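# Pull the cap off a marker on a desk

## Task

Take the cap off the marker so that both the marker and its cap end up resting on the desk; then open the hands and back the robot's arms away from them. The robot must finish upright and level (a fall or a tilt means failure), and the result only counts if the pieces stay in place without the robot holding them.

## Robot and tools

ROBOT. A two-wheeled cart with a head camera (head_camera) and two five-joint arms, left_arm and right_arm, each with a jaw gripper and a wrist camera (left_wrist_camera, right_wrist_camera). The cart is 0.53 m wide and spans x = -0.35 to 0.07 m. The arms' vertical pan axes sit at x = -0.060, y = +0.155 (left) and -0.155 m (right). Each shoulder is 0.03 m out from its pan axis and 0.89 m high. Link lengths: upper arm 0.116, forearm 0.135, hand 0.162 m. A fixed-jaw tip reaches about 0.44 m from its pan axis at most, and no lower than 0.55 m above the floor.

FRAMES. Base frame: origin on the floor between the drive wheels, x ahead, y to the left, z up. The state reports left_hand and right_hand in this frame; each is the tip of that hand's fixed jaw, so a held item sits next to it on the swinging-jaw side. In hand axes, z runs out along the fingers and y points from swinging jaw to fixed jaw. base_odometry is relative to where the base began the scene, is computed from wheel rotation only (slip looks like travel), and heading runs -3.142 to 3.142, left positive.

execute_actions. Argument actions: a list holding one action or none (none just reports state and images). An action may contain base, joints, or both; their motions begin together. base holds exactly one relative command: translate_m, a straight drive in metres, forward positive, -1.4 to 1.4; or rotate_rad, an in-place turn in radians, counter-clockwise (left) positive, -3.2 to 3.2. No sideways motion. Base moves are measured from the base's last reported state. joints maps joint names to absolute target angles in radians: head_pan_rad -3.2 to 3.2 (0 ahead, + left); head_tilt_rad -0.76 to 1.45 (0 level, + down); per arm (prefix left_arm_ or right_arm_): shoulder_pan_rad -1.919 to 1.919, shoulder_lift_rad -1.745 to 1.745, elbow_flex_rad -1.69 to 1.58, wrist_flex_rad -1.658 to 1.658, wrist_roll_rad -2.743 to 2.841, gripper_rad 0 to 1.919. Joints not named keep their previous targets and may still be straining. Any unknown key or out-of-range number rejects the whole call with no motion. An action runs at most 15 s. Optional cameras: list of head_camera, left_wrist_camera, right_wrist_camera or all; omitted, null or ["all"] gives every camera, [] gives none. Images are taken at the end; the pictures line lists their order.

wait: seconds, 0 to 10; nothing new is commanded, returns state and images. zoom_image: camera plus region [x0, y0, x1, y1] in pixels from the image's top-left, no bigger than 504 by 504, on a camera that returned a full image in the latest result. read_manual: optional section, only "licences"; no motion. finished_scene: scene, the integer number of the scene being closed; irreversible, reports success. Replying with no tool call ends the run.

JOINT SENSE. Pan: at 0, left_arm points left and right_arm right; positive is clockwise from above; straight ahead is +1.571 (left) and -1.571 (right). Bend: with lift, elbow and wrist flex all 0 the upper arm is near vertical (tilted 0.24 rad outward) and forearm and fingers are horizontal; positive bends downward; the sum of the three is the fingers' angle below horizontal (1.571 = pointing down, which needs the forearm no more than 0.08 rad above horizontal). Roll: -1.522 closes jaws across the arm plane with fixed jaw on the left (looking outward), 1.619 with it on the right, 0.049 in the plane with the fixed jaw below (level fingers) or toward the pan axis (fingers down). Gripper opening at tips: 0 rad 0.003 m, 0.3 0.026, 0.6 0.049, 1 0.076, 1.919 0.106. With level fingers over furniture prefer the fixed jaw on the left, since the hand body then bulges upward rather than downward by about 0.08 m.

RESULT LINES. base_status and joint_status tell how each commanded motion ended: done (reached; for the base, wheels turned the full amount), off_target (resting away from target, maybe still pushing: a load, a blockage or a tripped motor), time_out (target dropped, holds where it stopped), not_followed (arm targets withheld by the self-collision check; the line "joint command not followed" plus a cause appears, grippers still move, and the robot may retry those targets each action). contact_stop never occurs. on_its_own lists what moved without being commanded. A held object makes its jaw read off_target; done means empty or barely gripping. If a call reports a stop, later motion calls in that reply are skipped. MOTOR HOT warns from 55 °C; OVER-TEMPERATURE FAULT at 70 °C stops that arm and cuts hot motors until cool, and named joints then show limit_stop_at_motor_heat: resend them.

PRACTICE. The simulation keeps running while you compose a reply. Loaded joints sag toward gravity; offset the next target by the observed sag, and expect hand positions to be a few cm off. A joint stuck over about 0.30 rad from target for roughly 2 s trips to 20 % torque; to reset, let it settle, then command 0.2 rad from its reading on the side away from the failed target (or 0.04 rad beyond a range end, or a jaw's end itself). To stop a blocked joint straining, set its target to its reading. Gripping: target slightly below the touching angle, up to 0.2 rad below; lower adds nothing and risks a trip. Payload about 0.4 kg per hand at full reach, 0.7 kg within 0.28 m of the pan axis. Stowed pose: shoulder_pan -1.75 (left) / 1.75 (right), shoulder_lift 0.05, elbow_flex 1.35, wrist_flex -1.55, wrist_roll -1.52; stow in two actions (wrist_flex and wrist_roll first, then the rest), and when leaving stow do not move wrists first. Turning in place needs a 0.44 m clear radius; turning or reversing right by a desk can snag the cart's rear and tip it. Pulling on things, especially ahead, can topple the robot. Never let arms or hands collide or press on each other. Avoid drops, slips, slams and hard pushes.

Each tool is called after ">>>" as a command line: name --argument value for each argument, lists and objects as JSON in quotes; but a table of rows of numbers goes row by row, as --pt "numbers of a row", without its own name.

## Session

>>> execute_actions --actions '[{"joints":{"head_tilt_rad":0.35}}]'

Scene clock: 1.03 s.
base_odometry: x=+0.000 y=+0.000 heading=+0.000 (m, m, rad; odometry frame)
base_status: not commanded
joint_positions: head_pan_rad=-0.032 head_tilt_rad=+0.343 left_arm_shoulder_pan_rad=-1.776 left_arm_shoulder_lift_rad=+0.076 left_arm_elbow_flex_rad=+1.337 left_arm_wrist_flex_rad=-1.583 left_arm_wrist_roll_rad=-1.528 left_arm_gripper_rad=+1.920 right_arm_shoulder_pan_rad=+1.763 right_arm_shoulder_lift_rad=+0.065 right_arm_elbow_flex_rad=+1.364 right_arm_wrist_flex_rad=-1.491 right_arm_wrist_roll_rad=-1.530 right_arm_gripper_rad=+1.920
joint_status: all done
left_hand: x=-0.3046 y=+0.0961 z=+0.8987 quat_wxyz=(-0.081, -0.641, -0.064, +0.760) (m; base frame)
right_hand: x=-0.3069 y=-0.1149 z=+0.8815 quat_wxyz=(-0.067, +0.681, -0.068, -0.726) (m; base frame)
pictures: head_camera, left_wrist_camera, right_wrist_camera
Images, in order (width x height): head_camera 644x476, left_wrist_camera 644x476, right_wrist_camera 644x476.

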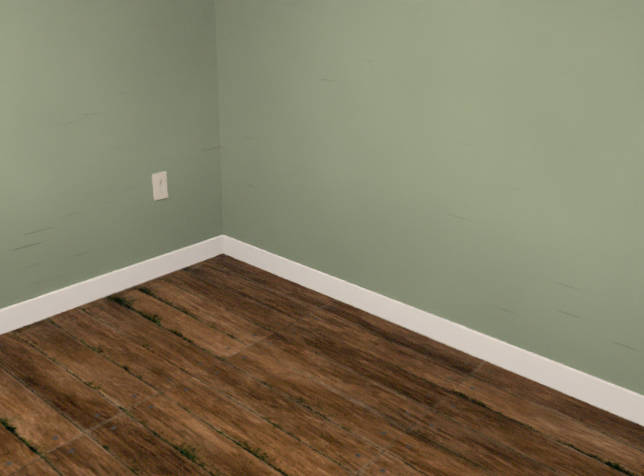

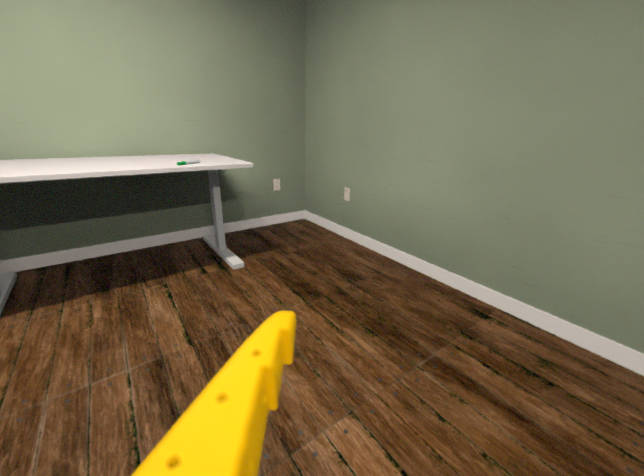

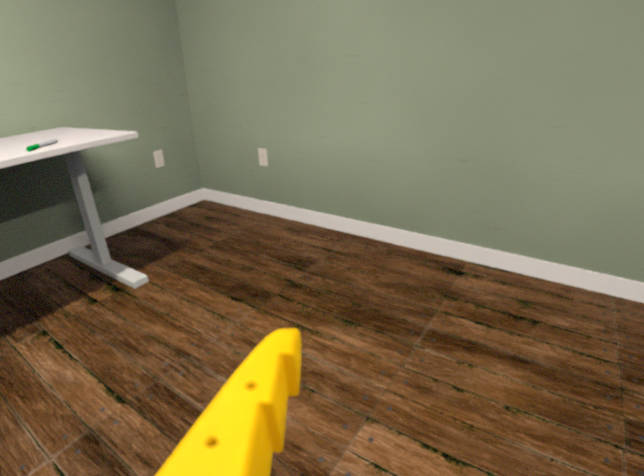

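>>> execute_actions --actions '[{"base":{"rotate_rad":-2.6},"joints":{"head_tilt_rad":0.3}}]' --cameras '["head_camera"]'

Scene clock: 7.03 s.
base_odometry: x=-0.001 y=+0.000 heading=-2.599 (m, m, rad; odometry frame)
base_status: done
joint_positions: head_pan_rad=-0.032 head_tilt_rad=+0.313 left_arm_shoulder_pan_rad=-1.776 left_arm_shoulder_lift_rad=+0.076 left_arm_elbow_flex_rad=+1.337 left_arm_wrist_flex_rad=-1.583 left_arm_wrist_roll_rad=-1.528 left_arm_gripper_rad=+1.920 right_arm_shoulder_pan_rad=+1.763 right_arm_shoulder_lift_rad=+0.065 right_arm_elbow_flex_rad=+1.364 right_arm_wrist_flex_rad=-1.491 right_arm_wrist_roll_rad=-1.530 right_arm_gripper_rad=+1.920
joint_status: all done
left_hand: x=-0.3046 y=+0.0961 z=+0.8987 quat_wxyz=(-0.081, -0.641, -0.064, +0.760) (m; base frame)
right_hand: x=-0.3069 y=-0.1149 z=+0.8815 quat_wxyz=(-0.067, +0.681, -0.068, -0.726) (m; base frame)
pictures: head_camera
Images, in order (width x height): head_camera 644x476.

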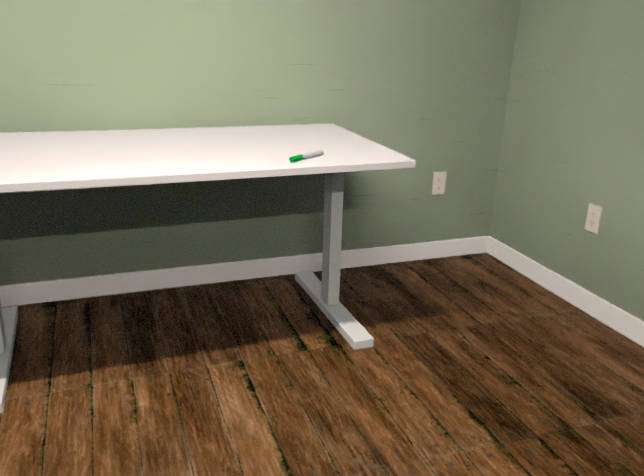

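>>> execute_actions --actions '[{"base":{"rotate_rad":-0.2}}]' --cameras '[]'

>>> execute_actions --actions '[{"base":{"translate_m":1.2}}]' --cameras '[]'

>>> execute_actions --actions '[{"base":{"rotate_rad":0.48},"joints":{"head_tilt_rad":0.55}}]' --cameras '["head_camera"]'

Scene clock: 12.77 s.
base_odometry: x=+0.000 y=+0.000 heading=-2.798 (m, m, rad; odometry frame)
base_status: done
joint_positions: head_pan_rad=-0.032 head_tilt_rad=+0.313 left_arm_shoulder_pan_rad=-1.776 left_arm_shoulder_lift_rad=+0.076 left_arm_elbow_flex_rad=+1.337 left_arm_wrist_flex_rad=-1.583 left_arm_wrist_roll_rad=-1.528 left_arm_gripper_rad=+1.920 right_arm_shoulder_pan_rad=+1.763 right_arm_shoulder_lift_rad=+0.065 right_arm_elbow_flex_rad=+1.364 right_arm_wrist_flex_rad=-1.491 right_arm_wrist_roll_rad=-1.530 right_arm_gripper_rad=+1.920
joint_status: not commanded
left_hand: x=-0.3046 y=+0.0961 z=+0.8987 quat_wxyz=(-0.081, -0.641, -0.064, +0.760) (m; base frame)
right_hand: x=-0.3069 y=-0.1149 z=+0.8815 quat_wxyz=(-0.067, +0.681, -0.068, -0.726) (m; base frame)
pictures: none
No camera images: the call's "cameras" was empty. Leave "cameras" out to get every camera's image.

Scene clock: 19.60 s.
base_odometry: x=-1.130 y=-0.403 heading=-2.797 (m, m, rad; odometry frame)
base_status: done
joint_positions: head_pan_rad=-0.032 head_tilt_rad=+0.313 left_arm_shoulder_pan_rad=-1.776 left_arm_shoulder_lift_rad=+0.076 left_arm_elbow_flex_rad=+1.337 left_arm_wrist_flex_rad=-1.583 left_arm_wrist_roll_rad=-1.528 left_arm_gripper_rad=+1.920 right_arm_shoulder_pan_rad=+1.763 right_arm_shoulder_lift_rad=+0.065 right_arm_elbow_flex_rad=+1.364 right_arm_wrist_flex_rad=-1.491 right_arm_wrist_roll_rad=-1.530 right_arm_gripper_rad=+1.920
joint_status: not commanded
left_hand: x=-0.3046 y=+0.0961 z=+0.8987 quat_wxyz=(-0.081, -0.641, -0.064, +0.760) (m; base frame)
right_hand: x=-0.3069 y=-0.1149 z=+0.8815 quat_wxyz=(-0.067, +0.681, -0.068, -0.726) (m; base frame)
pictures: none
No camera images: the call's "cameras" was empty. Leave "cameras" out to get every camera's image.

Scene clock: 20.90 s.
base_odometry: x=-1.130 y=-0.403 heading=-2.318 (m, m, rad; odometry frame)
base_status: done
joint_positions: head_pan_rad=-0.032 head_tilt_rad=+0.544 left_arm_shoulder_pan_rad=-1.776 left_arm_shoulder_lift_rad=+0.076 left_arm_elbow_flex_rad=+1.337 left_arm_wrist_flex_rad=-1.583 left_arm_wrist_roll_rad=-1.528 left_arm_gripper_rad=+1.920 right_arm_shoulder_pan_rad=+1.763 right_arm_shoulder_lift_rad=+0.065 right_arm_elbow_flex_rad=+1.364 right_arm_wrist_flex_rad=-1.491 right_arm_wrist_roll_rad=-1.530 right_arm_gripper_rad=+1.920
joint_status: all done
left_hand: x=-0.3046 y=+0.0961 z=+0.8987 quat_wxyz=(-0.081, -0.641, -0.064, +0.760) (m; base frame)
right_hand: x=-0.3069 y=-0.1149 z=+0.8815 quat_wxyz=(-0.067, +0.681, -0.068, -0.726) (m; base frame)
pictures: head_camera
Images, in order (width x height): head_camera 644x476.

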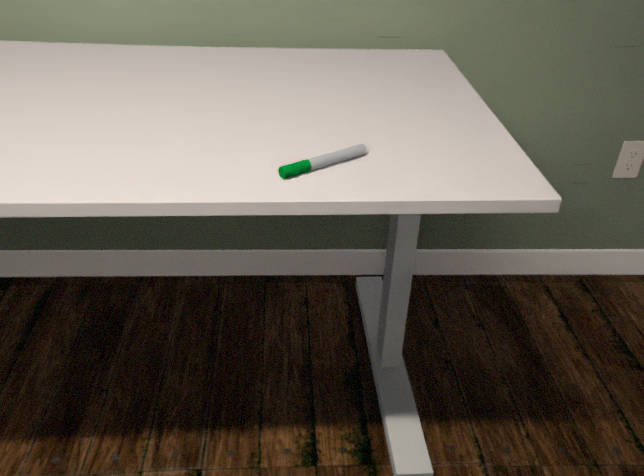

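>>> execute_actions --actions '[{"base":{"translate_m":0.5},"joints":{"head_tilt_rad":0.95,"left_arm_shoulder_pan_rad":1.8,"left_arm_shoulder_lift_rad":0.3,"left_arm_elbow_flex_rad":-0.2,"right_arm_shoulder_pan_rad":-1.8,"right_arm_shoulder_lift_rad":0.3,"right_arm_elbow_flex_rad":-0.2}}]' --cameras '[]'

>>> execute_actions --actions '[{"base":{"translate_m":0.24},"joints":{"left_arm_wrist_flex_rad":0.9,"left_arm_wrist_roll_rad":0.6,"left_arm_gripper_rad":0.8,"right_arm_wrist_flex_rad":0.9,"right_arm_wrist_roll_rad":0.2,"right_arm_gripper_rad":0.8}}]'

Scene clock: 31.03 s.
base_odometry: x=-1.469 y=-0.770 heading=-2.318 (m, m, rad; odometry frame)
base_status: done
joint_positions: head_pan_rad=-0.032 head_tilt_rad=+0.945 left_arm_shoulder_pan_rad=+1.790 left_arm_shoulder_lift_rad=+0.315 left_arm_elbow_flex_rad=-0.165 left_arm_wrist_flex_rad=-1.583 left_arm_wrist_roll_rad=-1.528 left_arm_gripper_rad=+1.920 right_arm_shoulder_pan_rad=-1.789 right_arm_shoulder_lift_rad=+0.315 right_arm_elbow_flex_rad=-0.167 right_arm_wrist_flex_rad=-1.491 right_arm_wrist_roll_rad=-1.530 right_arm_gripper_rad=+1.920
joint_status: all done
left_hand: x=+0.1841 y=+0.1085 z=+1.1363 quat_wxyz=(+0.992, +0.008, +0.069, -0.106) (m; base frame)
right_hand: x=+0.1947 y=-0.0907 z=+1.1339 quat_wxyz=(+0.987, -0.012, +0.113, +0.112) (m; base frame)
pictures: none
No camera images: the call's "cameras" was empty. Leave "cameras" out to get every camera's image.

Scene clock: 33.43 s.
base_odometry: x=-1.633 y=-0.946 heading=-2.319 (m, m, rad; odometry frame)
base_status: done
joint_positions: head_pan_rad=-0.032 head_tilt_rad=+0.945 left_arm_shoulder_pan_rad=+1.790 left_arm_shoulder_lift_rad=+0.320 left_arm_elbow_flex_rad=-0.167 left_arm_wrist_flex_rad=+0.895 left_arm_wrist_roll_rad=+0.592 left_arm_gripper_rad=+0.811 right_arm_shoulder_pan_rad=-1.790 right_arm_shoulder_lift_rad=+0.320 right_arm_elbow_flex_rad=-0.167 right_arm_wrist_flex_rad=+0.897 right_arm_wrist_roll_rad=+0.192 right_arm_gripper_rad=+0.811
joint_status: all done
left_hand: x=+0.2327 y=+0.0852 z=+0.8342 quat_wxyz=(+0.102, -0.784, +0.564, -0.238) (m; base frame)
right_hand: x=+0.2327 y=-0.0913 z=+0.8335 quat_wxyz=(+0.189, -0.795, +0.549, -0.175) (m; base frame)
pictures: head_camera, left_wrist_camera, right_wrist_camera
Images, in order (width x height): head_camera 644x476, left_wrist_camera 644x476, right_wrist_camera 644x476.

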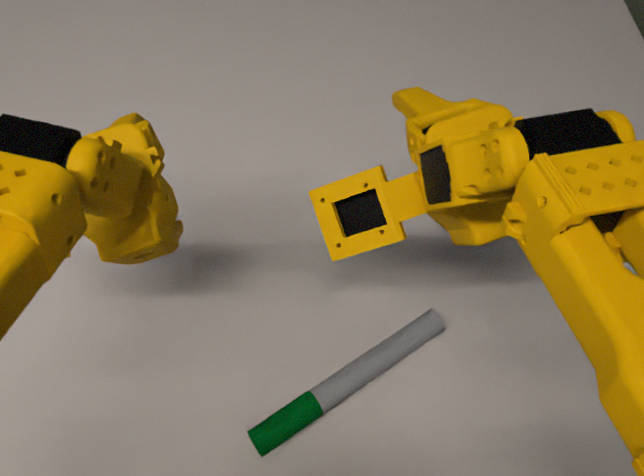

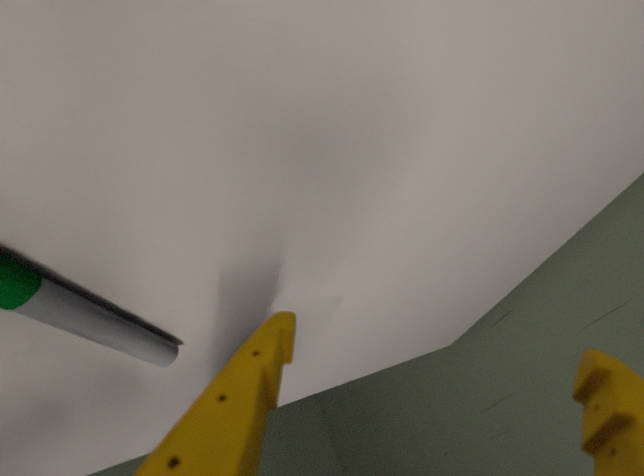

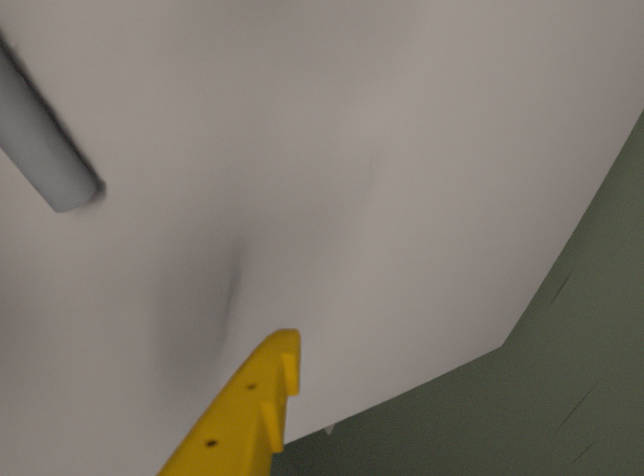

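>>> execute_actions --actions '[{"base":{"translate_m":-0.1},"joints":{"right_arm_shoulder_pan_rad":-1.74,"right_arm_shoulder_lift_rad":0.75,"right_arm_elbow_flex_rad":-0.28,"right_arm_wrist_flex_rad":0.4,"right_arm_wrist_roll_rad":0.35}}]' --cameras '["head_camera","right_wrist_camera"]'

Scene clock: 41.07 s.
base_odometry: x=-1.564 y=-0.873 heading=-2.318 (m, m, rad; odometry frame)
base_status: done
joint_positions: head_pan_rad=-0.032 head_tilt_rad=+0.945 left_arm_shoulder_pan_rad=+1.790 left_arm_shoulder_lift_rad=+0.320 left_arm_elbow_flex_rad=-0.167 left_arm_wrist_flex_rad=+0.895 left_arm_wrist_roll_rad=+0.592 left_arm_gripper_rad=+0.811 right_arm_shoulder_pan_rad=-1.750 right_arm_shoulder_lift_rad=+0.772 right_arm_elbow_flex_rad=-0.243 right_arm_wrist_flex_rad=+0.412 right_arm_wrist_roll_rad=+0.344 right_arm_gripper_rad=+0.811
joint_status: all done
left_hand: x=+0.2327 y=+0.0852 z=+0.8342 quat_wxyz=(+0.102, -0.784, +0.564, -0.238) (m; base frame)
right_hand: x=+0.2716 y=-0.0976 z=+0.7574 quat_wxyz=(+0.206, -0.812, +0.495, -0.231) (m; base frame)
pictures: head_camera, right_wrist_camera
Images, in order (width x height): head_camera 644x476, right_wrist_camera 644x476.

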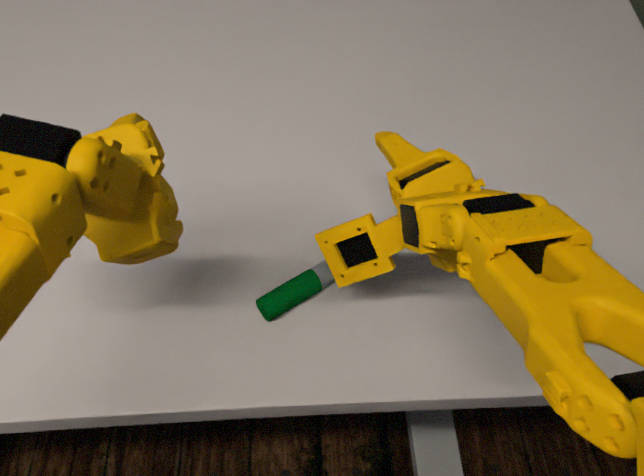

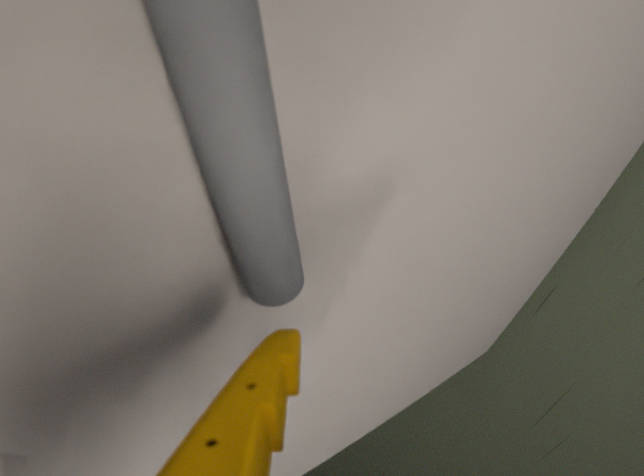

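>>> execute_actions --actions '[{"joints":{"right_arm_shoulder_pan_rad":-1.85,"right_arm_shoulder_lift_rad":0.66,"right_arm_wrist_flex_rad":0.8,"right_arm_wrist_roll_rad":0.3}}]' --cameras '["right_wrist_camera"]'

>>> execute_actions --actions '[{"joints":{"right_arm_shoulder_lift_rad":0.8,"right_arm_wrist_flex_rad":0.68}}]' --cameras '["right_wrist_camera"]'

Scene clock: 46.40 s.
base_odometry: x=-1.564 y=-0.873 heading=-2.318 (m, m, rad; odometry frame)
base_status: not commanded
joint_positions: head_pan_rad=-0.032 head_tilt_rad=+0.945 left_arm_shoulder_pan_rad=+1.790 left_arm_shoulder_lift_rad=+0.320 left_arm_elbow_flex_rad=-0.167 left_arm_wrist_flex_rad=+0.895 left_arm_wrist_roll_rad=+0.592 left_arm_gripper_rad=+0.811 right_arm_shoulder_pan_rad=-1.839 right_arm_shoulder_lift_rad=+0.725 right_arm_elbow_flex_rad=-0.245 right_arm_wrist_flex_rad=+0.796 right_arm_wrist_roll_rad=+0.307 right_arm_gripper_rad=+0.811
joint_status: all done
left_hand: x=+0.2327 y=+0.0852 z=+0.8342 quat_wxyz=(+0.102, -0.784, +0.564, -0.238) (m; base frame)
right_hand: x=+0.2178 y=-0.0811 z=+0.7463 quat_wxyz=(+0.104, -0.857, +0.493, -0.103) (m; base frame)
pictures: right_wrist_camera
Images, in order (width x height): right_wrist_camera 644x476.

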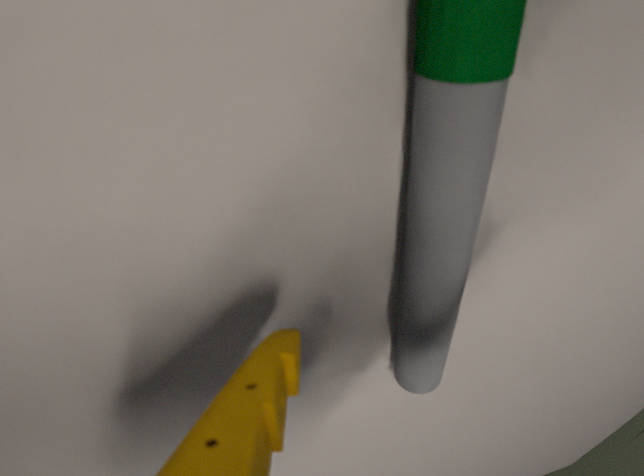

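Scene clock: 47.20 s.
base_odometry: x=-1.564 y=-0.873 heading=-2.318 (m, m, rad; odometry frame)
base_status: not commanded
joint_positions: head_pan_rad=-0.032 head_tilt_rad=+0.945 left_arm_shoulder_pan_rad=+1.790 left_arm_shoulder_lift_rad=+0.320 left_arm_elbow_flex_rad=-0.167 left_arm_wrist_flex_rad=+0.895 left_arm_wrist_roll_rad=+0.592 left_arm_gripper_rad=+0.811 right_arm_shoulder_pan_rad=-1.839 right_arm_shoulder_lift_rad=+0.821 right_arm_elbow_flex_rad=-0.248 right_arm_wrist_flex_rad=+0.690 right_arm_wrist_roll_rad=+0.307 right_arm_gripper_rad=+0.811
joint_status: all done
left_hand: x=+0.2327 y=+0.0852 z=+0.8342 quat_wxyz=(+0.102, -0.784, +0.564, -0.238) (m; base frame)
right_hand: x=+0.2197 y=-0.0806 z=+0.7261 quat_wxyz=(+0.109, -0.857, +0.493, -0.108) (m; base frame)
pictures: right_wrist_camera
Images, in order (width x height): right_wrist_camera 644x476.

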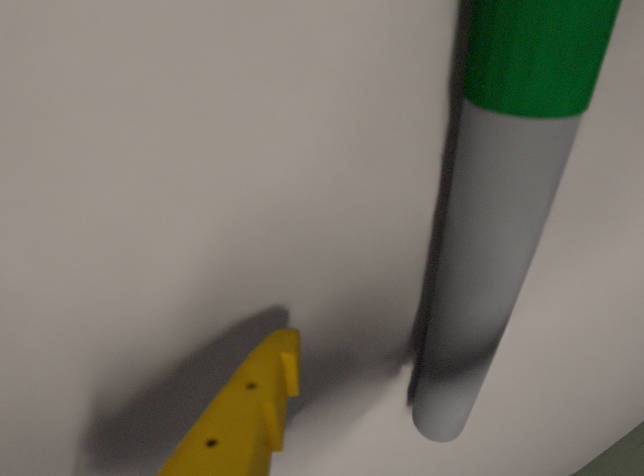

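Overshot; extend a bit.

>>> execute_actions --actions '[{"joints":{"right_arm_shoulder_lift_rad":0.87,"right_arm_wrist_flex_rad":0.5}}]' --cameras '["right_wrist_camera"]'

>>> execute_actions --actions '[{"joints":{"right_arm_gripper_rad":0.05}}]' --cameras '["right_wrist_camera","head_camera"]'

Scene clock: 54.00 s.
base_odometry: x=-1.564 y=-0.873 heading=-2.318 (m, m, rad; odometry frame)
base_status: not commanded
joint_positions: head_pan_rad=-0.032 head_tilt_rad=+0.945 left_arm_shoulder_pan_rad=+1.790 left_arm_shoulder_lift_rad=+0.320 left_arm_elbow_flex_rad=-0.167 left_arm_wrist_flex_rad=+0.895 left_arm_wrist_roll_rad=+0.592 left_arm_gripper_rad=+0.811 right_arm_shoulder_pan_rad=-1.839 right_arm_shoulder_lift_rad=+0.890 right_arm_elbow_flex_rad=-0.251 right_arm_wrist_flex_rad=+0.511 right_arm_wrist_roll_rad=+0.307 right_arm_gripper_rad=+0.811
joint_status: all done
left_hand: x=+0.2327 y=+0.0852 z=+0.8342 quat_wxyz=(+0.102, -0.784, +0.564, -0.238) (m; base frame)
right_hand: x=+0.2353 y=-0.0763 z=+0.7171 quat_wxyz=(+0.148, -0.848, +0.488, -0.147) (m; base frame)
pictures: right_wrist_camera
Images, in order (width x height): right_wrist_camera 644x476.

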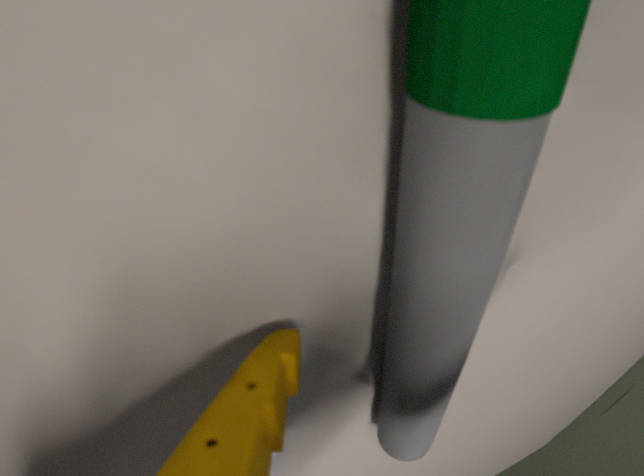

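Scene clock: 54.97 s.
base_odometry: x=-1.564 y=-0.873 heading=-2.318 (m, m, rad; odometry frame)
base_status: not commanded
joint_positions: head_pan_rad=-0.032 head_tilt_rad=+0.945 left_arm_shoulder_pan_rad=+1.790 left_arm_shoulder_lift_rad=+0.320 left_arm_elbow_flex_rad=-0.167 left_arm_wrist_flex_rad=+0.895 left_arm_wrist_roll_rad=+0.592 left_arm_gripper_rad=+0.811 right_arm_shoulder_pan_rad=-1.841 right_arm_shoulder_lift_rad=+0.883 right_arm_elbow_flex_rad=-0.276 right_arm_wrist_flex_rad=+0.501 right_arm_wrist_roll_rad=+0.307 right_arm_gripper_rad=+0.063
joint_status: all done
left_hand: x=+0.2327 y=+0.0852 z=+0.8342 quat_wxyz=(+0.102, -0.784, +0.564, -0.238) (m; base frame)
right_hand: x=+0.2430 y=-0.0737 z=+0.7241 quat_wxyz=(+0.163, -0.844, +0.485, -0.161) (m; base frame)
pictures: head_camera, right_wrist_camera
Images, in order (width x height): head_camera 644x476, right_wrist_camera 644x476.

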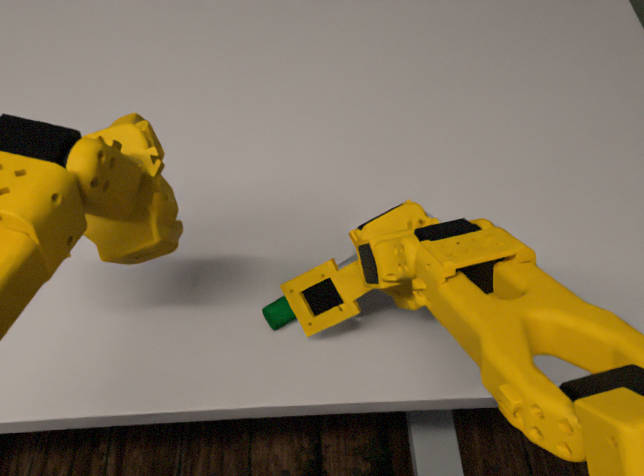

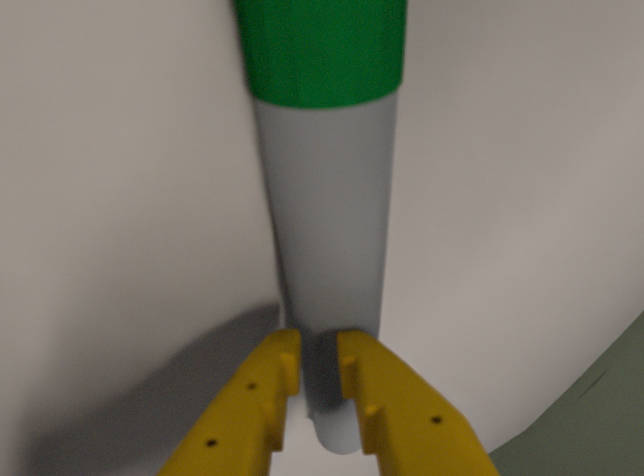

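>>> execute_actions --actions '[{"joints":{"right_arm_gripper_rad":0.45,"right_arm_shoulder_lift_rad":0.9,"right_arm_wrist_flex_rad":0.54}}]' --cameras '["right_wrist_camera"]'

>>> execute_actions --actions '[{"joints":{"right_arm_gripper_rad":0.05}}]' --cameras '["right_wrist_camera"]'

Scene clock: 59.80 s.
base_odometry: x=-1.564 y=-0.873 heading=-2.318 (m, m, rad; odometry frame)
base_status: not commanded
joint_positions: head_pan_rad=-0.032 head_tilt_rad=+0.945 left_arm_shoulder_pan_rad=+1.790 left_arm_shoulder_lift_rad=+0.320 left_arm_elbow_flex_rad=-0.167 left_arm_wrist_flex_rad=+0.895 left_arm_wrist_roll_rad=+0.592 left_arm_gripper_rad=+0.811 right_arm_shoulder_pan_rad=-1.841 right_arm_shoulder_lift_rad=+0.910 right_arm_elbow_flex_rad=-0.277 right_arm_wrist_flex_rad=+0.532 right_arm_wrist_roll_rad=+0.307 right_arm_gripper_rad=+0.439
joint_status: all done
left_hand: x=+0.2327 y=+0.0852 z=+0.8342 quat_wxyz=(+0.102, -0.784, +0.564, -0.238) (m; base frame)
right_hand: x=+0.2343 y=-0.0761 z=+0.7148 quat_wxyz=(+0.143, -0.849, +0.488, -0.142) (m; base frame)
pictures: right_wrist_camera
Images, in order (width x height): right_wrist_camera 644x476.

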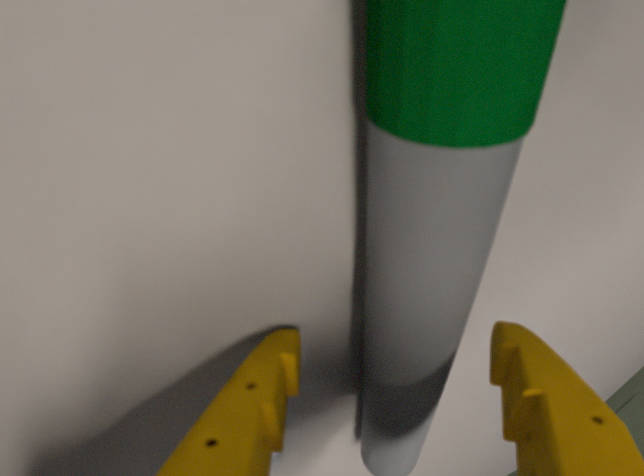

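Scene clock: 60.53 s.
base_odometry: x=-1.564 y=-0.873 heading=-2.318 (m, m, rad; odometry frame)
base_status: not commanded
joint_positions: head_pan_rad=-0.032 head_tilt_rad=+0.945 left_arm_shoulder_pan_rad=+1.790 left_arm_shoulder_lift_rad=+0.320 left_arm_elbow_flex_rad=-0.167 left_arm_wrist_flex_rad=+0.895 left_arm_wrist_roll_rad=+0.592 left_arm_gripper_rad=+0.811 right_arm_shoulder_pan_rad=-1.841 right_arm_shoulder_lift_rad=+0.910 right_arm_elbow_flex_rad=-0.277 right_arm_wrist_flex_rad=+0.532 right_arm_wrist_roll_rad=+0.307 right_arm_gripper_rad=+0.206
joint_status: right_arm_gripper_rad off_target (ended at +0.206, target +0.050)
left_hand: x=+0.2327 y=+0.0852 z=+0.8342 quat_wxyz=(+0.102, -0.784, +0.564, -0.238) (m; base frame)
right_hand: x=+0.2343 y=-0.0761 z=+0.7148 quat_wxyz=(+0.143, -0.849, +0.488, -0.142) (m; base frame)
pictures: right_wrist_camera
Images, in order (width x height): right_wrist_camera 644x476.

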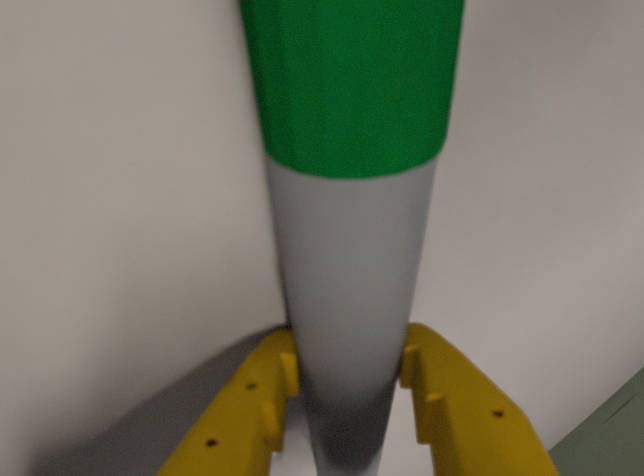

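>>> execute_actions --actions '[{"joints":{"right_arm_shoulder_lift_rad":0.86,"right_arm_wrist_roll_rad":-0.3}}]' --cameras '[]'

>>> execute_actions --actions '[{"joints":{"right_arm_gripper_rad":0.6}}]' --cameras '[]'

>>> execute_actions --actions '[{"joints":{"right_arm_shoulder_lift_rad":0.55}}]' --cameras '[]'

>>> execute_actions --actions '[{"joints":{"right_arm_wrist_roll_rad":2.83,"right_arm_gripper_rad":0.8,"right_arm_wrist_flex_rad":0.6}}]' --cameras '["right_wrist_camera","head_camera"]'

Scene clock: 69.40 s.
base_odometry: x=-1.564 y=-0.873 heading=-2.318 (m, m, rad; odometry frame)
base_status: not commanded
joint_positions: head_pan_rad=-0.032 head_tilt_rad=+0.945 left_arm_shoulder_pan_rad=+1.790 left_arm_shoulder_lift_rad=+0.320 left_arm_elbow_flex_rad=-0.167 left_arm_wrist_flex_rad=+0.895 left_arm_wrist_roll_rad=+0.592 left_arm_gripper_rad=+0.811 right_arm_shoulder_pan_rad=-1.841 right_arm_shoulder_lift_rad=+0.909 right_arm_elbow_flex_rad=-0.277 right_arm_wrist_flex_rad=+0.534 right_arm_wrist_roll_rad=-0.291 right_arm_gripper_rad=+0.206
joint_status: all done
left_hand: x=+0.2327 y=+0.0852 z=+0.8342 quat_wxyz=(+0.102, -0.784, +0.564, -0.238) (m; base frame)
right_hand: x=+0.2331 y=-0.0716 z=+0.7152 quat_wxyz=(+0.179, -0.668, +0.716, -0.093) (m; base frame)
pictures: none
No camera images: the call's "cameras" was empty. Leave "cameras" out to get every camera's image.

Scene clock: 70.20 s.
base_odometry: x=-1.564 y=-0.873 heading=-2.318 (m, m, rad; odometry frame)
base_status: not commanded
joint_positions: head_pan_rad=-0.032 head_tilt_rad=+0.945 left_arm_shoulder_pan_rad=+1.790 left_arm_shoulder_lift_rad=+0.320 left_arm_elbow_flex_rad=-0.167 left_arm_wrist_flex_rad=+0.895 left_arm_wrist_roll_rad=+0.592 left_arm_gripper_rad=+0.811 right_arm_shoulder_pan_rad=-1.841 right_arm_shoulder_lift_rad=+0.909 right_arm_elbow_flex_rad=-0.277 right_arm_wrist_flex_rad=+0.534 right_arm_wrist_roll_rad=-0.293 right_arm_gripper_rad=+0.588
joint_status: all done
left_hand: x=+0.2327 y=+0.0852 z=+0.8342 quat_wxyz=(+0.102, -0.784, +0.564, -0.238) (m; base frame)
right_hand: x=+0.2331 y=-0.0716 z=+0.7152 quat_wxyz=(+0.179, -0.667, +0.717, -0.093) (m; base frame)
pictures: none
No camera images: the call's "cameras" was empty. Leave "cameras" out to get every camera's image.

Scene clock: 71.13 s.
base_odometry: x=-1.564 y=-0.873 heading=-2.318 (m, m, rad; odometry frame)
base_status: not commanded
joint_positions: head_pan_rad=-0.032 head_tilt_rad=+0.945 left_arm_shoulder_pan_rad=+1.790 left_arm_shoulder_lift_rad=+0.320 left_arm_elbow_flex_rad=-0.167 left_arm_wrist_flex_rad=+0.895 left_arm_wrist_roll_rad=+0.592 left_arm_gripper_rad=+0.811 right_arm_shoulder_pan_rad=-1.841 right_arm_shoulder_lift_rad=+0.614 right_arm_elbow_flex_rad=-0.274 right_arm_wrist_flex_rad=+0.537 right_arm_wrist_roll_rad=-0.293 right_arm_gripper_rad=+0.589
joint_status: all done
left_hand: x=+0.2327 y=+0.0852 z=+0.8342 quat_wxyz=(+0.102, -0.784, +0.564, -0.238) (m; base frame)
right_hand: x=+0.2709 y=-0.0611 z=+0.8015 quat_wxyz=(+0.302, -0.641, +0.688, -0.157) (m; base frame)
pictures: none
No camera images: the call's "cameras" was empty. Leave "cameras" out to get every camera's image.

Scene clock: 74.30 s.
base_odometry: x=-1.564 y=-0.873 heading=-2.318 (m, m, rad; odometry frame)
base_status: not commanded
joint_positions: head_pan_rad=-0.032 head_tilt_rad=+0.945 left_arm_shoulder_pan_rad=+1.790 left_arm_shoulder_lift_rad=+0.320 left_arm_elbow_flex_rad=-0.167 left_arm_wrist_flex_rad=+0.895 left_arm_wrist_roll_rad=+0.592 left_arm_gripper_rad=+0.811 right_arm_shoulder_pan_rad=-1.841 right_arm_shoulder_lift_rad=+0.614 right_arm_elbow_flex_rad=-0.272 right_arm_wrist_flex_rad=+0.598 right_arm_wrist_roll_rad=+2.821 right_arm_gripper_rad=+0.789
joint_status: all done
left_hand: x=+0.2327 y=+0.0852 z=+0.8342 quat_wxyz=(+0.102, -0.784, +0.564, -0.238) (m; base frame)
right_hand: x=+0.2759 y=-0.0650 z=+0.8043 quat_wxyz=(-0.139, -0.705, -0.638, -0.277) (m; base frame)
pictures: head_camera, right_wrist_camera
Images, in order (width x height): head_camera 644x476, right_wrist_camera 644x476.

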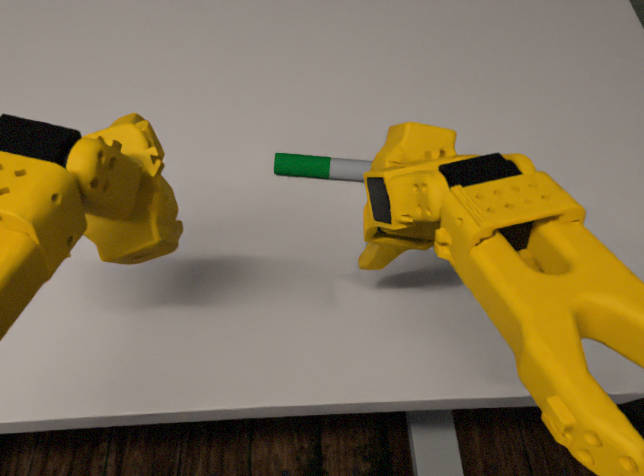

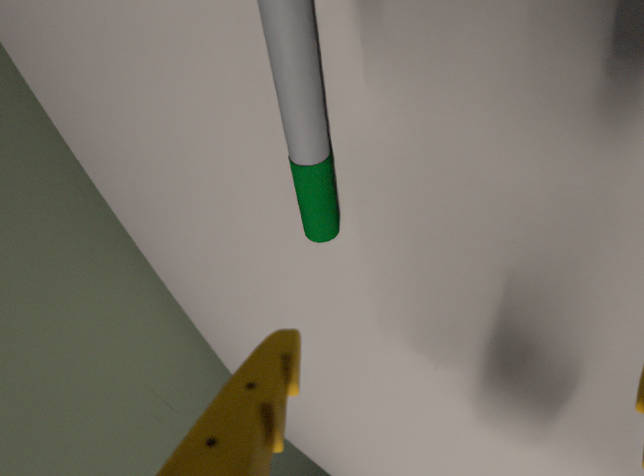

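>>> execute_actions --actions '[{"base":{"translate_m":0.04},"joints":{"right_arm_shoulder_pan_rad":-1.72,"right_arm_shoulder_lift_rad":1.25,"right_arm_elbow_flex_rad":-0.88,"right_arm_wrist_flex_rad":-0.1,"right_arm_gripper_rad":1.2}}]' --cameras '["right_wrist_camera","head_camera"]'

Scene clock: 82.43 s.
base_odometry: x=-1.592 y=-0.903 heading=-2.319 (m, m, rad; odometry frame)
base_status: done
joint_positions: head_pan_rad=-0.032 head_tilt_rad=+0.945 left_arm_shoulder_pan_rad=+1.790 left_arm_shoulder_lift_rad=+0.320 left_arm_elbow_flex_rad=-0.167 left_arm_wrist_flex_rad=+0.895 left_arm_wrist_roll_rad=+0.592 left_arm_gripper_rad=+0.811 right_arm_shoulder_pan_rad=-1.730 right_arm_shoulder_lift_rad=+1.280 right_arm_elbow_flex_rad=-0.840 right_arm_wrist_flex_rad=-0.085 right_arm_wrist_roll_rad=+2.821 right_arm_gripper_rad=+1.189
joint_status: all done
left_hand: x=+0.2327 y=+0.0852 z=+0.8342 quat_wxyz=(+0.102, -0.784, +0.564, -0.238) (m; base frame)
right_hand: x=+0.3587 y=-0.0905 z=+0.7979 quat_wxyz=(-0.284, -0.638, -0.517, -0.495) (m; base frame)
pictures: head_camera, right_wrist_camera
Images, in order (width x height): head_camera 644x476, right_wrist_camera 644x476.

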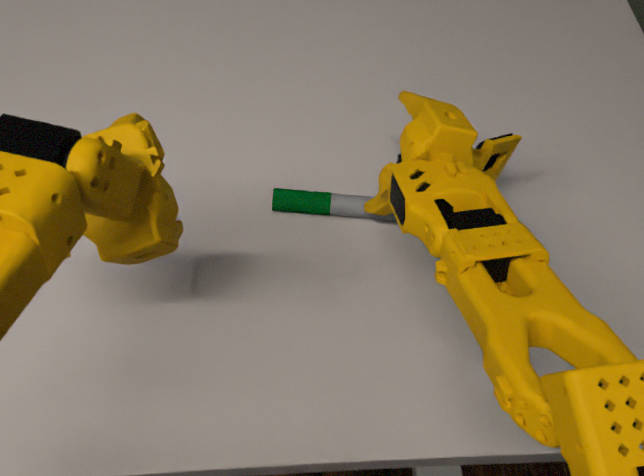

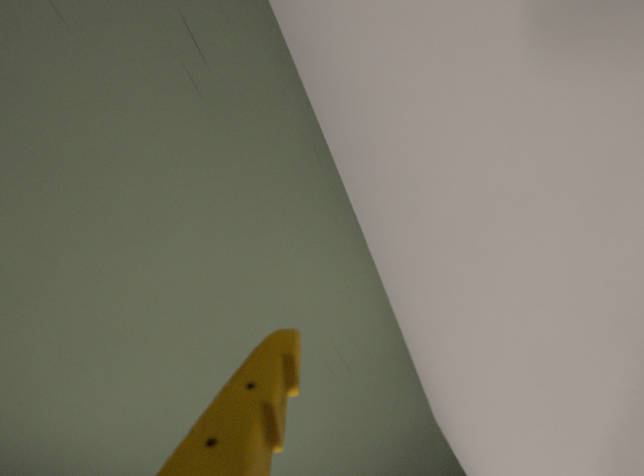

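>>> execute_actions --actions '[{"joints":{"right_arm_shoulder_lift_rad":1.3,"right_arm_wrist_flex_rad":0.25,"right_arm_gripper_rad":0.9}}]' --cameras '["right_wrist_camera","head_camera"]'

Scene clock: 87.00 s.
base_odometry: x=-1.592 y=-0.903 heading=-2.319 (m, m, rad; odometry frame)
base_status: not commanded
joint_positions: head_pan_rad=-0.032 head_tilt_rad=+0.945 left_arm_shoulder_pan_rad=+1.790 left_arm_shoulder_lift_rad=+0.320 left_arm_elbow_flex_rad=-0.167 left_arm_wrist_flex_rad=+0.895 left_arm_wrist_roll_rad=+0.592 left_arm_gripper_rad=+0.811 right_arm_shoulder_pan_rad=-1.730 right_arm_shoulder_lift_rad=+1.301 right_arm_elbow_flex_rad=-0.881 right_arm_wrist_flex_rad=+0.228 right_arm_wrist_roll_rad=+2.821 right_arm_gripper_rad=+0.904
joint_status: all done
left_hand: x=+0.2327 y=+0.0852 z=+0.8342 quat_wxyz=(+0.102, -0.784, +0.564, -0.238) (m; base frame)
right_hand: x=+0.3394 y=-0.0936 z=+0.7557 quat_wxyz=(-0.222, -0.696, -0.564, -0.386) (m; base frame)
pictures: head_camera, right_wrist_camera
Images, in order (width x height): head_camera 644x476, right_wrist_camera 644x476.

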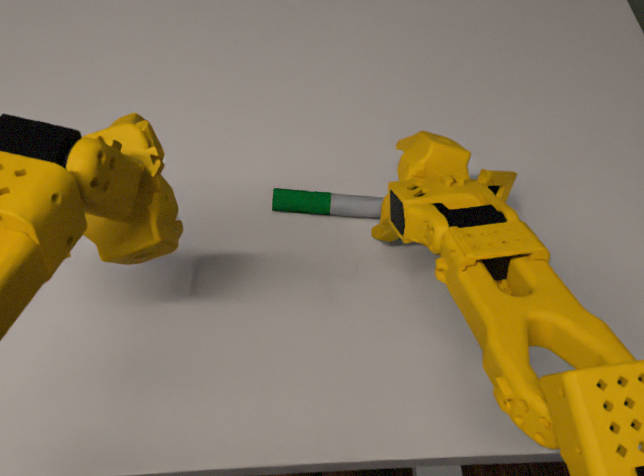

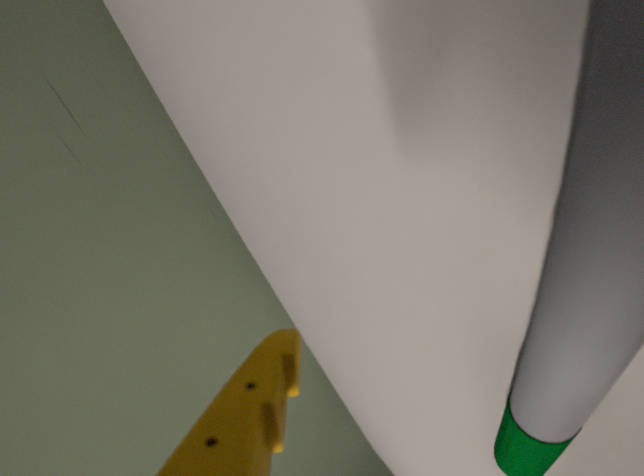

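>>> execute_actions --actions '[{"joints":{"right_arm_wrist_flex_rad":0.5,"right_arm_gripper_rad":0.4}}]' --cameras '["right_wrist_camera"]'

>>> execute_actions --actions '[{"joints":{"right_arm_gripper_rad":0.05}}]' --cameras '["right_wrist_camera","head_camera"]'

Scene clock: 91.10 s.
base_odometry: x=-1.592 y=-0.903 heading=-2.319 (m, m, rad; odometry frame)
base_status: not commanded
joint_positions: head_pan_rad=-0.032 head_tilt_rad=+0.945 left_arm_shoulder_pan_rad=+1.790 left_arm_shoulder_lift_rad=+0.320 left_arm_elbow_flex_rad=-0.167 left_arm_wrist_flex_rad=+0.895 left_arm_wrist_roll_rad=+0.592 left_arm_gripper_rad=+0.811 right_arm_shoulder_pan_rad=-1.730 right_arm_shoulder_lift_rad=+1.292 right_arm_elbow_flex_rad=-0.888 right_arm_wrist_flex_rad=+0.475 right_arm_wrist_roll_rad=+2.821 right_arm_gripper_rad=+0.403
joint_status: all done
left_hand: x=+0.2327 y=+0.0852 z=+0.8342 quat_wxyz=(+0.102, -0.784, +0.564, -0.238) (m; base frame)
right_hand: x=+0.3160 y=-0.0974 z=+0.7307 quat_wxyz=(-0.169, -0.731, -0.592, -0.294) (m; base frame)
pictures: right_wrist_camera
Images, in order (width x height): right_wrist_camera 644x476.

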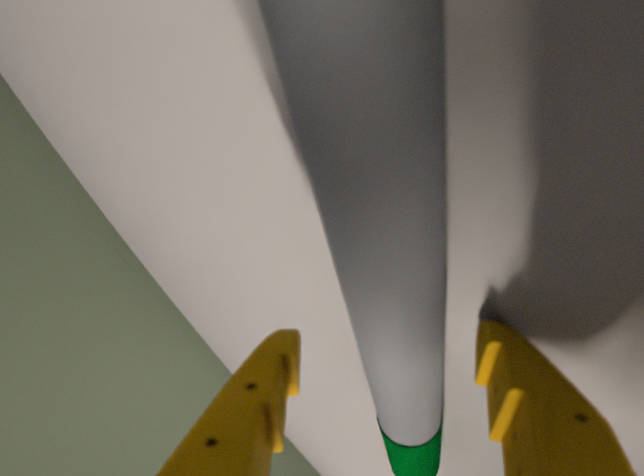

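Scene clock: 91.80 s.
base_odometry: x=-1.592 y=-0.903 heading=-2.319 (m, m, rad; odometry frame)
base_status: not commanded
joint_positions: head_pan_rad=-0.032 head_tilt_rad=+0.945 left_arm_shoulder_pan_rad=+1.790 left_arm_shoulder_lift_rad=+0.320 left_arm_elbow_flex_rad=-0.167 left_arm_wrist_flex_rad=+0.895 left_arm_wrist_roll_rad=+0.592 left_arm_gripper_rad=+0.811 right_arm_shoulder_pan_rad=-1.730 right_arm_shoulder_lift_rad=+1.306 right_arm_elbow_flex_rad=-0.881 right_arm_wrist_flex_rad=+0.491 right_arm_wrist_roll_rad=+2.823 right_arm_gripper_rad=+0.063
joint_status: all done
left_hand: x=+0.2327 y=+0.0852 z=+0.8342 quat_wxyz=(+0.102, -0.784, +0.564, -0.238) (m; base frame)
right_hand: x=+0.3109 y=-0.0982 z=+0.7229 quat_wxyz=(-0.161, -0.735, -0.596, -0.279) (m; base frame)
pictures: head_camera, right_wrist_camera
Images, in order (width x height): head_camera 644x476, right_wrist_camera 644x476.

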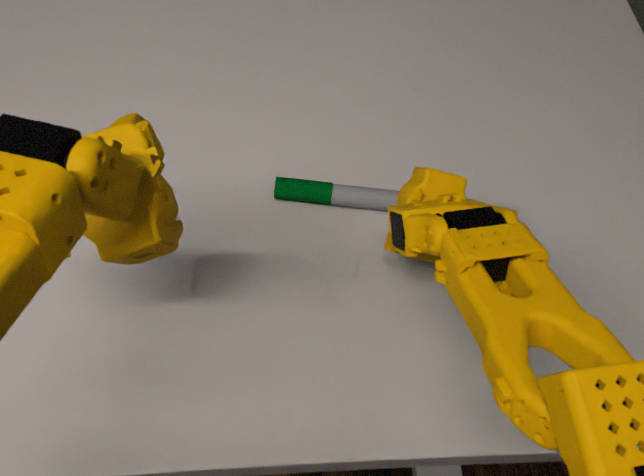

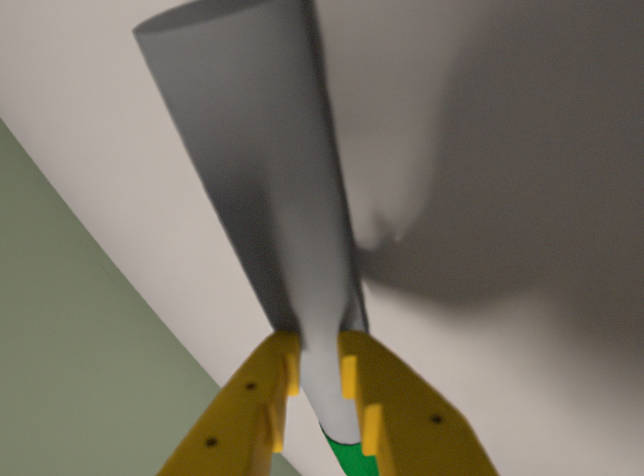

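>>> execute_actions --actions '[{"joints":{"right_arm_shoulder_lift_rad":1.2,"right_arm_wrist_flex_rad":0.0,"right_arm_shoulder_pan_rad":-1.82}}]' --cameras '[]'

>>> execute_actions --actions '[{"joints":{"right_arm_shoulder_lift_rad":1.5,"right_arm_elbow_flex_rad":-1.1,"right_arm_wrist_flex_rad":0.1}}]' --cameras '["head_camera"]'

>>> execute_actions --actions '[{"base":{"translate_m":-0.1}}]' --cameras '["head_camera"]'

Scene clock: 100.43 s.
base_odometry: x=-1.592 y=-0.903 heading=-2.319 (m, m, rad; odometry frame)
base_status: not commanded
joint_positions: head_pan_rad=-0.032 head_tilt_rad=+0.945 left_arm_shoulder_pan_rad=+1.790 left_arm_shoulder_lift_rad=+0.320 left_arm_elbow_flex_rad=-0.167 left_arm_wrist_flex_rad=+0.895 left_arm_wrist_roll_rad=+0.592 left_arm_gripper_rad=+0.811 right_arm_shoulder_pan_rad=-1.808 right_arm_shoulder_lift_rad=+1.275 right_arm_elbow_flex_rad=-0.874 right_arm_wrist_flex_rad=+0.015 right_arm_wrist_roll_rad=+2.823 right_arm_gripper_rad=+0.061
joint_status: all done
left_hand: x=+0.2327 y=+0.0852 z=+0.8342 quat_wxyz=(+0.102, -0.784, +0.564, -0.238) (m; base frame)
right_hand: x=+0.3511 y=-0.0583 z=+0.7939 quat_wxyz=(-0.253, -0.630, -0.553, -0.483) (m; base frame)
pictures: none
No camera images: the call's "cameras" was empty. Leave "cameras" out to get every camera's image.

Scene clock: 101.43 s.
base_odometry: x=-1.592 y=-0.903 heading=-2.319 (m, m, rad; odometry frame)
base_status: not commanded
joint_positions: head_pan_rad=-0.032 head_tilt_rad=+0.945 left_arm_shoulder_pan_rad=+1.790 left_arm_shoulder_lift_rad=+0.320 left_arm_elbow_flex_rad=-0.167 left_arm_wrist_flex_rad=+0.895 left_arm_wrist_roll_rad=+0.592 left_arm_gripper_rad=+0.811 right_arm_shoulder_pan_rad=-1.808 right_arm_shoulder_lift_rad=+1.528 right_arm_elbow_flex_rad=-1.059 right_arm_wrist_flex_rad=+0.098 right_arm_wrist_roll_rad=+2.823 right_arm_gripper_rad=+0.061
joint_status: all done
left_hand: x=+0.2327 y=+0.0852 z=+0.8342 quat_wxyz=(+0.102, -0.784, +0.564, -0.238) (m; base frame)
right_hand: x=+0.3354 y=-0.0621 z=+0.7345 quat_wxyz=(-0.223, -0.659, -0.578, -0.426) (m; base frame)
pictures: head_camera
Images, in order (width x height): head_camera 644x476.

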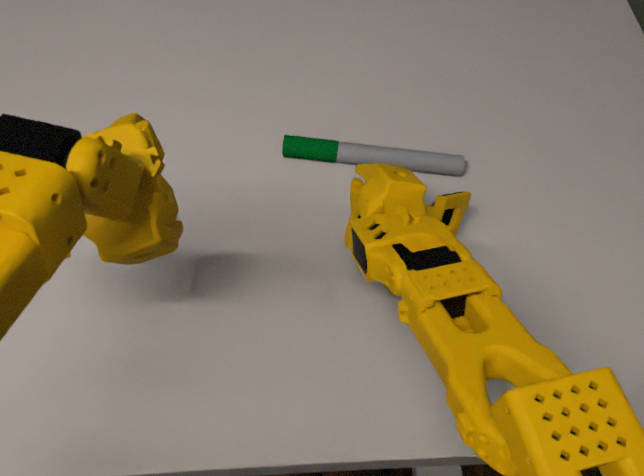

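Scene clock: 102.70 s.
base_odometry: x=-1.524 y=-0.829 heading=-2.318 (m, m, rad; odometry frame)
base_status: done
joint_positions: head_pan_rad=-0.032 head_tilt_rad=+0.945 left_arm_shoulder_pan_rad=+1.790 left_arm_shoulder_lift_rad=+0.320 left_arm_elbow_flex_rad=-0.167 left_arm_wrist_flex_rad=+0.895 left_arm_wrist_roll_rad=+0.592 left_arm_gripper_rad=+0.811 right_arm_shoulder_pan_rad=-1.808 right_arm_shoulder_lift_rad=+1.528 right_arm_elbow_flex_rad=-1.061 right_arm_wrist_flex_rad=+0.098 right_arm_wrist_roll_rad=+2.823 right_arm_gripper_rad=+0.061
joint_status: not commanded
left_hand: x=+0.2327 y=+0.0852 z=+0.8342 quat_wxyz=(+0.102, -0.784, +0.564, -0.238) (m; base frame)
right_hand: x=+0.3356 y=-0.0620 z=+0.7349 quat_wxyz=(-0.224, -0.658, -0.578, -0.427) (m; base frame)
pictures: head_camera
Images, in order (width x height): head_camera 644x476.

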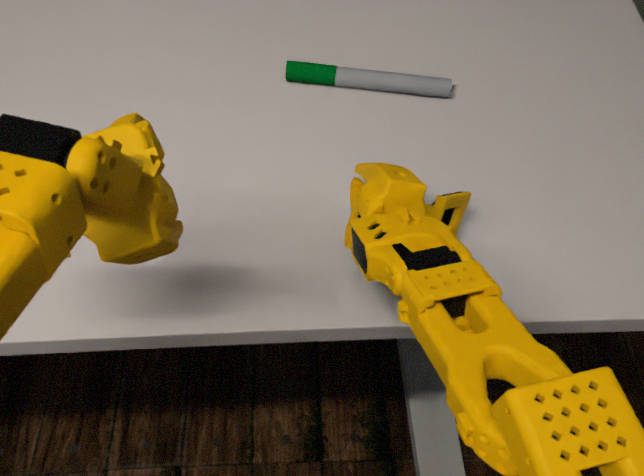

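>>> execute_actions --actions '[{"base":{"translate_m":0.15},"joints":{"right_arm_shoulder_lift_rad":1.2,"right_arm_wrist_flex_rad":0.1}}]' --cameras '[]'

>>> execute_actions --actions '[{"joints":{"right_arm_shoulder_lift_rad":1.52}}]' --cameras '["head_camera"]'

Scene clock: 110.03 s.
base_odometry: x=-1.626 y=-0.939 heading=-2.319 (m, m, rad; odometry frame)
base_status: done
joint_positions: head_pan_rad=-0.032 head_tilt_rad=+0.945 left_arm_shoulder_pan_rad=+1.790 left_arm_shoulder_lift_rad=+0.320 left_arm_elbow_flex_rad=-0.167 left_arm_wrist_flex_rad=+0.895 left_arm_wrist_roll_rad=+0.592 left_arm_gripper_rad=+0.811 right_arm_shoulder_pan_rad=-1.810 right_arm_shoulder_lift_rad=+1.274 right_arm_elbow_flex_rad=-1.062 right_arm_wrist_flex_rad=+0.098 right_arm_wrist_roll_rad=+2.823 right_arm_gripper_rad=+0.061
joint_status: all done
left_hand: x=+0.2327 y=+0.0852 z=+0.8342 quat_wxyz=(+0.102, -0.784, +0.564, -0.238) (m; base frame)
right_hand: x=+0.3627 y=-0.0548 z=+0.8352 quat_wxyz=(-0.273, -0.606, -0.533, -0.523) (m; base frame)
pictures: none
No camera images: the call's "cameras" was empty. Leave "cameras" out to get every camera's image.

Scene clock: 110.93 s.
base_odometry: x=-1.626 y=-0.939 heading=-2.319 (m, m, rad; odometry frame)
base_status: not commanded
joint_positions: head_pan_rad=-0.032 head_tilt_rad=+0.945 left_arm_shoulder_pan_rad=+1.790 left_arm_shoulder_lift_rad=+0.320 left_arm_elbow_flex_rad=-0.167 left_arm_wrist_flex_rad=+0.895 left_arm_wrist_roll_rad=+0.592 left_arm_gripper_rad=+0.811 right_arm_shoulder_pan_rad=-1.810 right_arm_shoulder_lift_rad=+1.536 right_arm_elbow_flex_rad=-1.072 right_arm_wrist_flex_rad=+0.098 right_arm_wrist_roll_rad=+2.823 right_arm_gripper_rad=+0.058
joint_status: all done
left_hand: x=+0.2327 y=+0.0852 z=+0.8342 quat_wxyz=(+0.102, -0.784, +0.564, -0.238) (m; base frame)
right_hand: x=+0.3357 y=-0.0614 z=+0.7349 quat_wxyz=(-0.224, -0.657, -0.578, -0.428) (m; base frame)
pictures: head_camera
Images, in order (width x height): head_camera 644x476.

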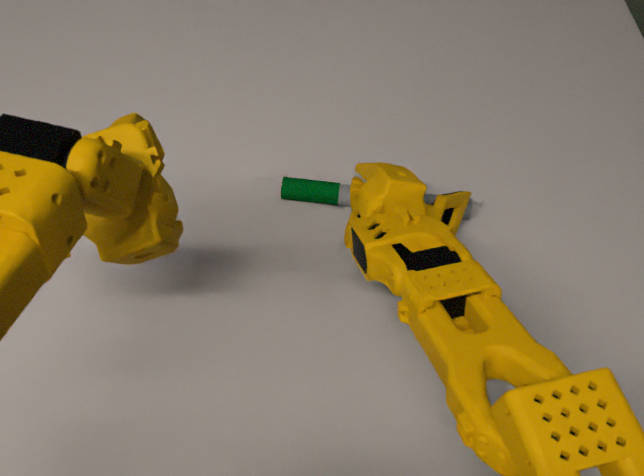

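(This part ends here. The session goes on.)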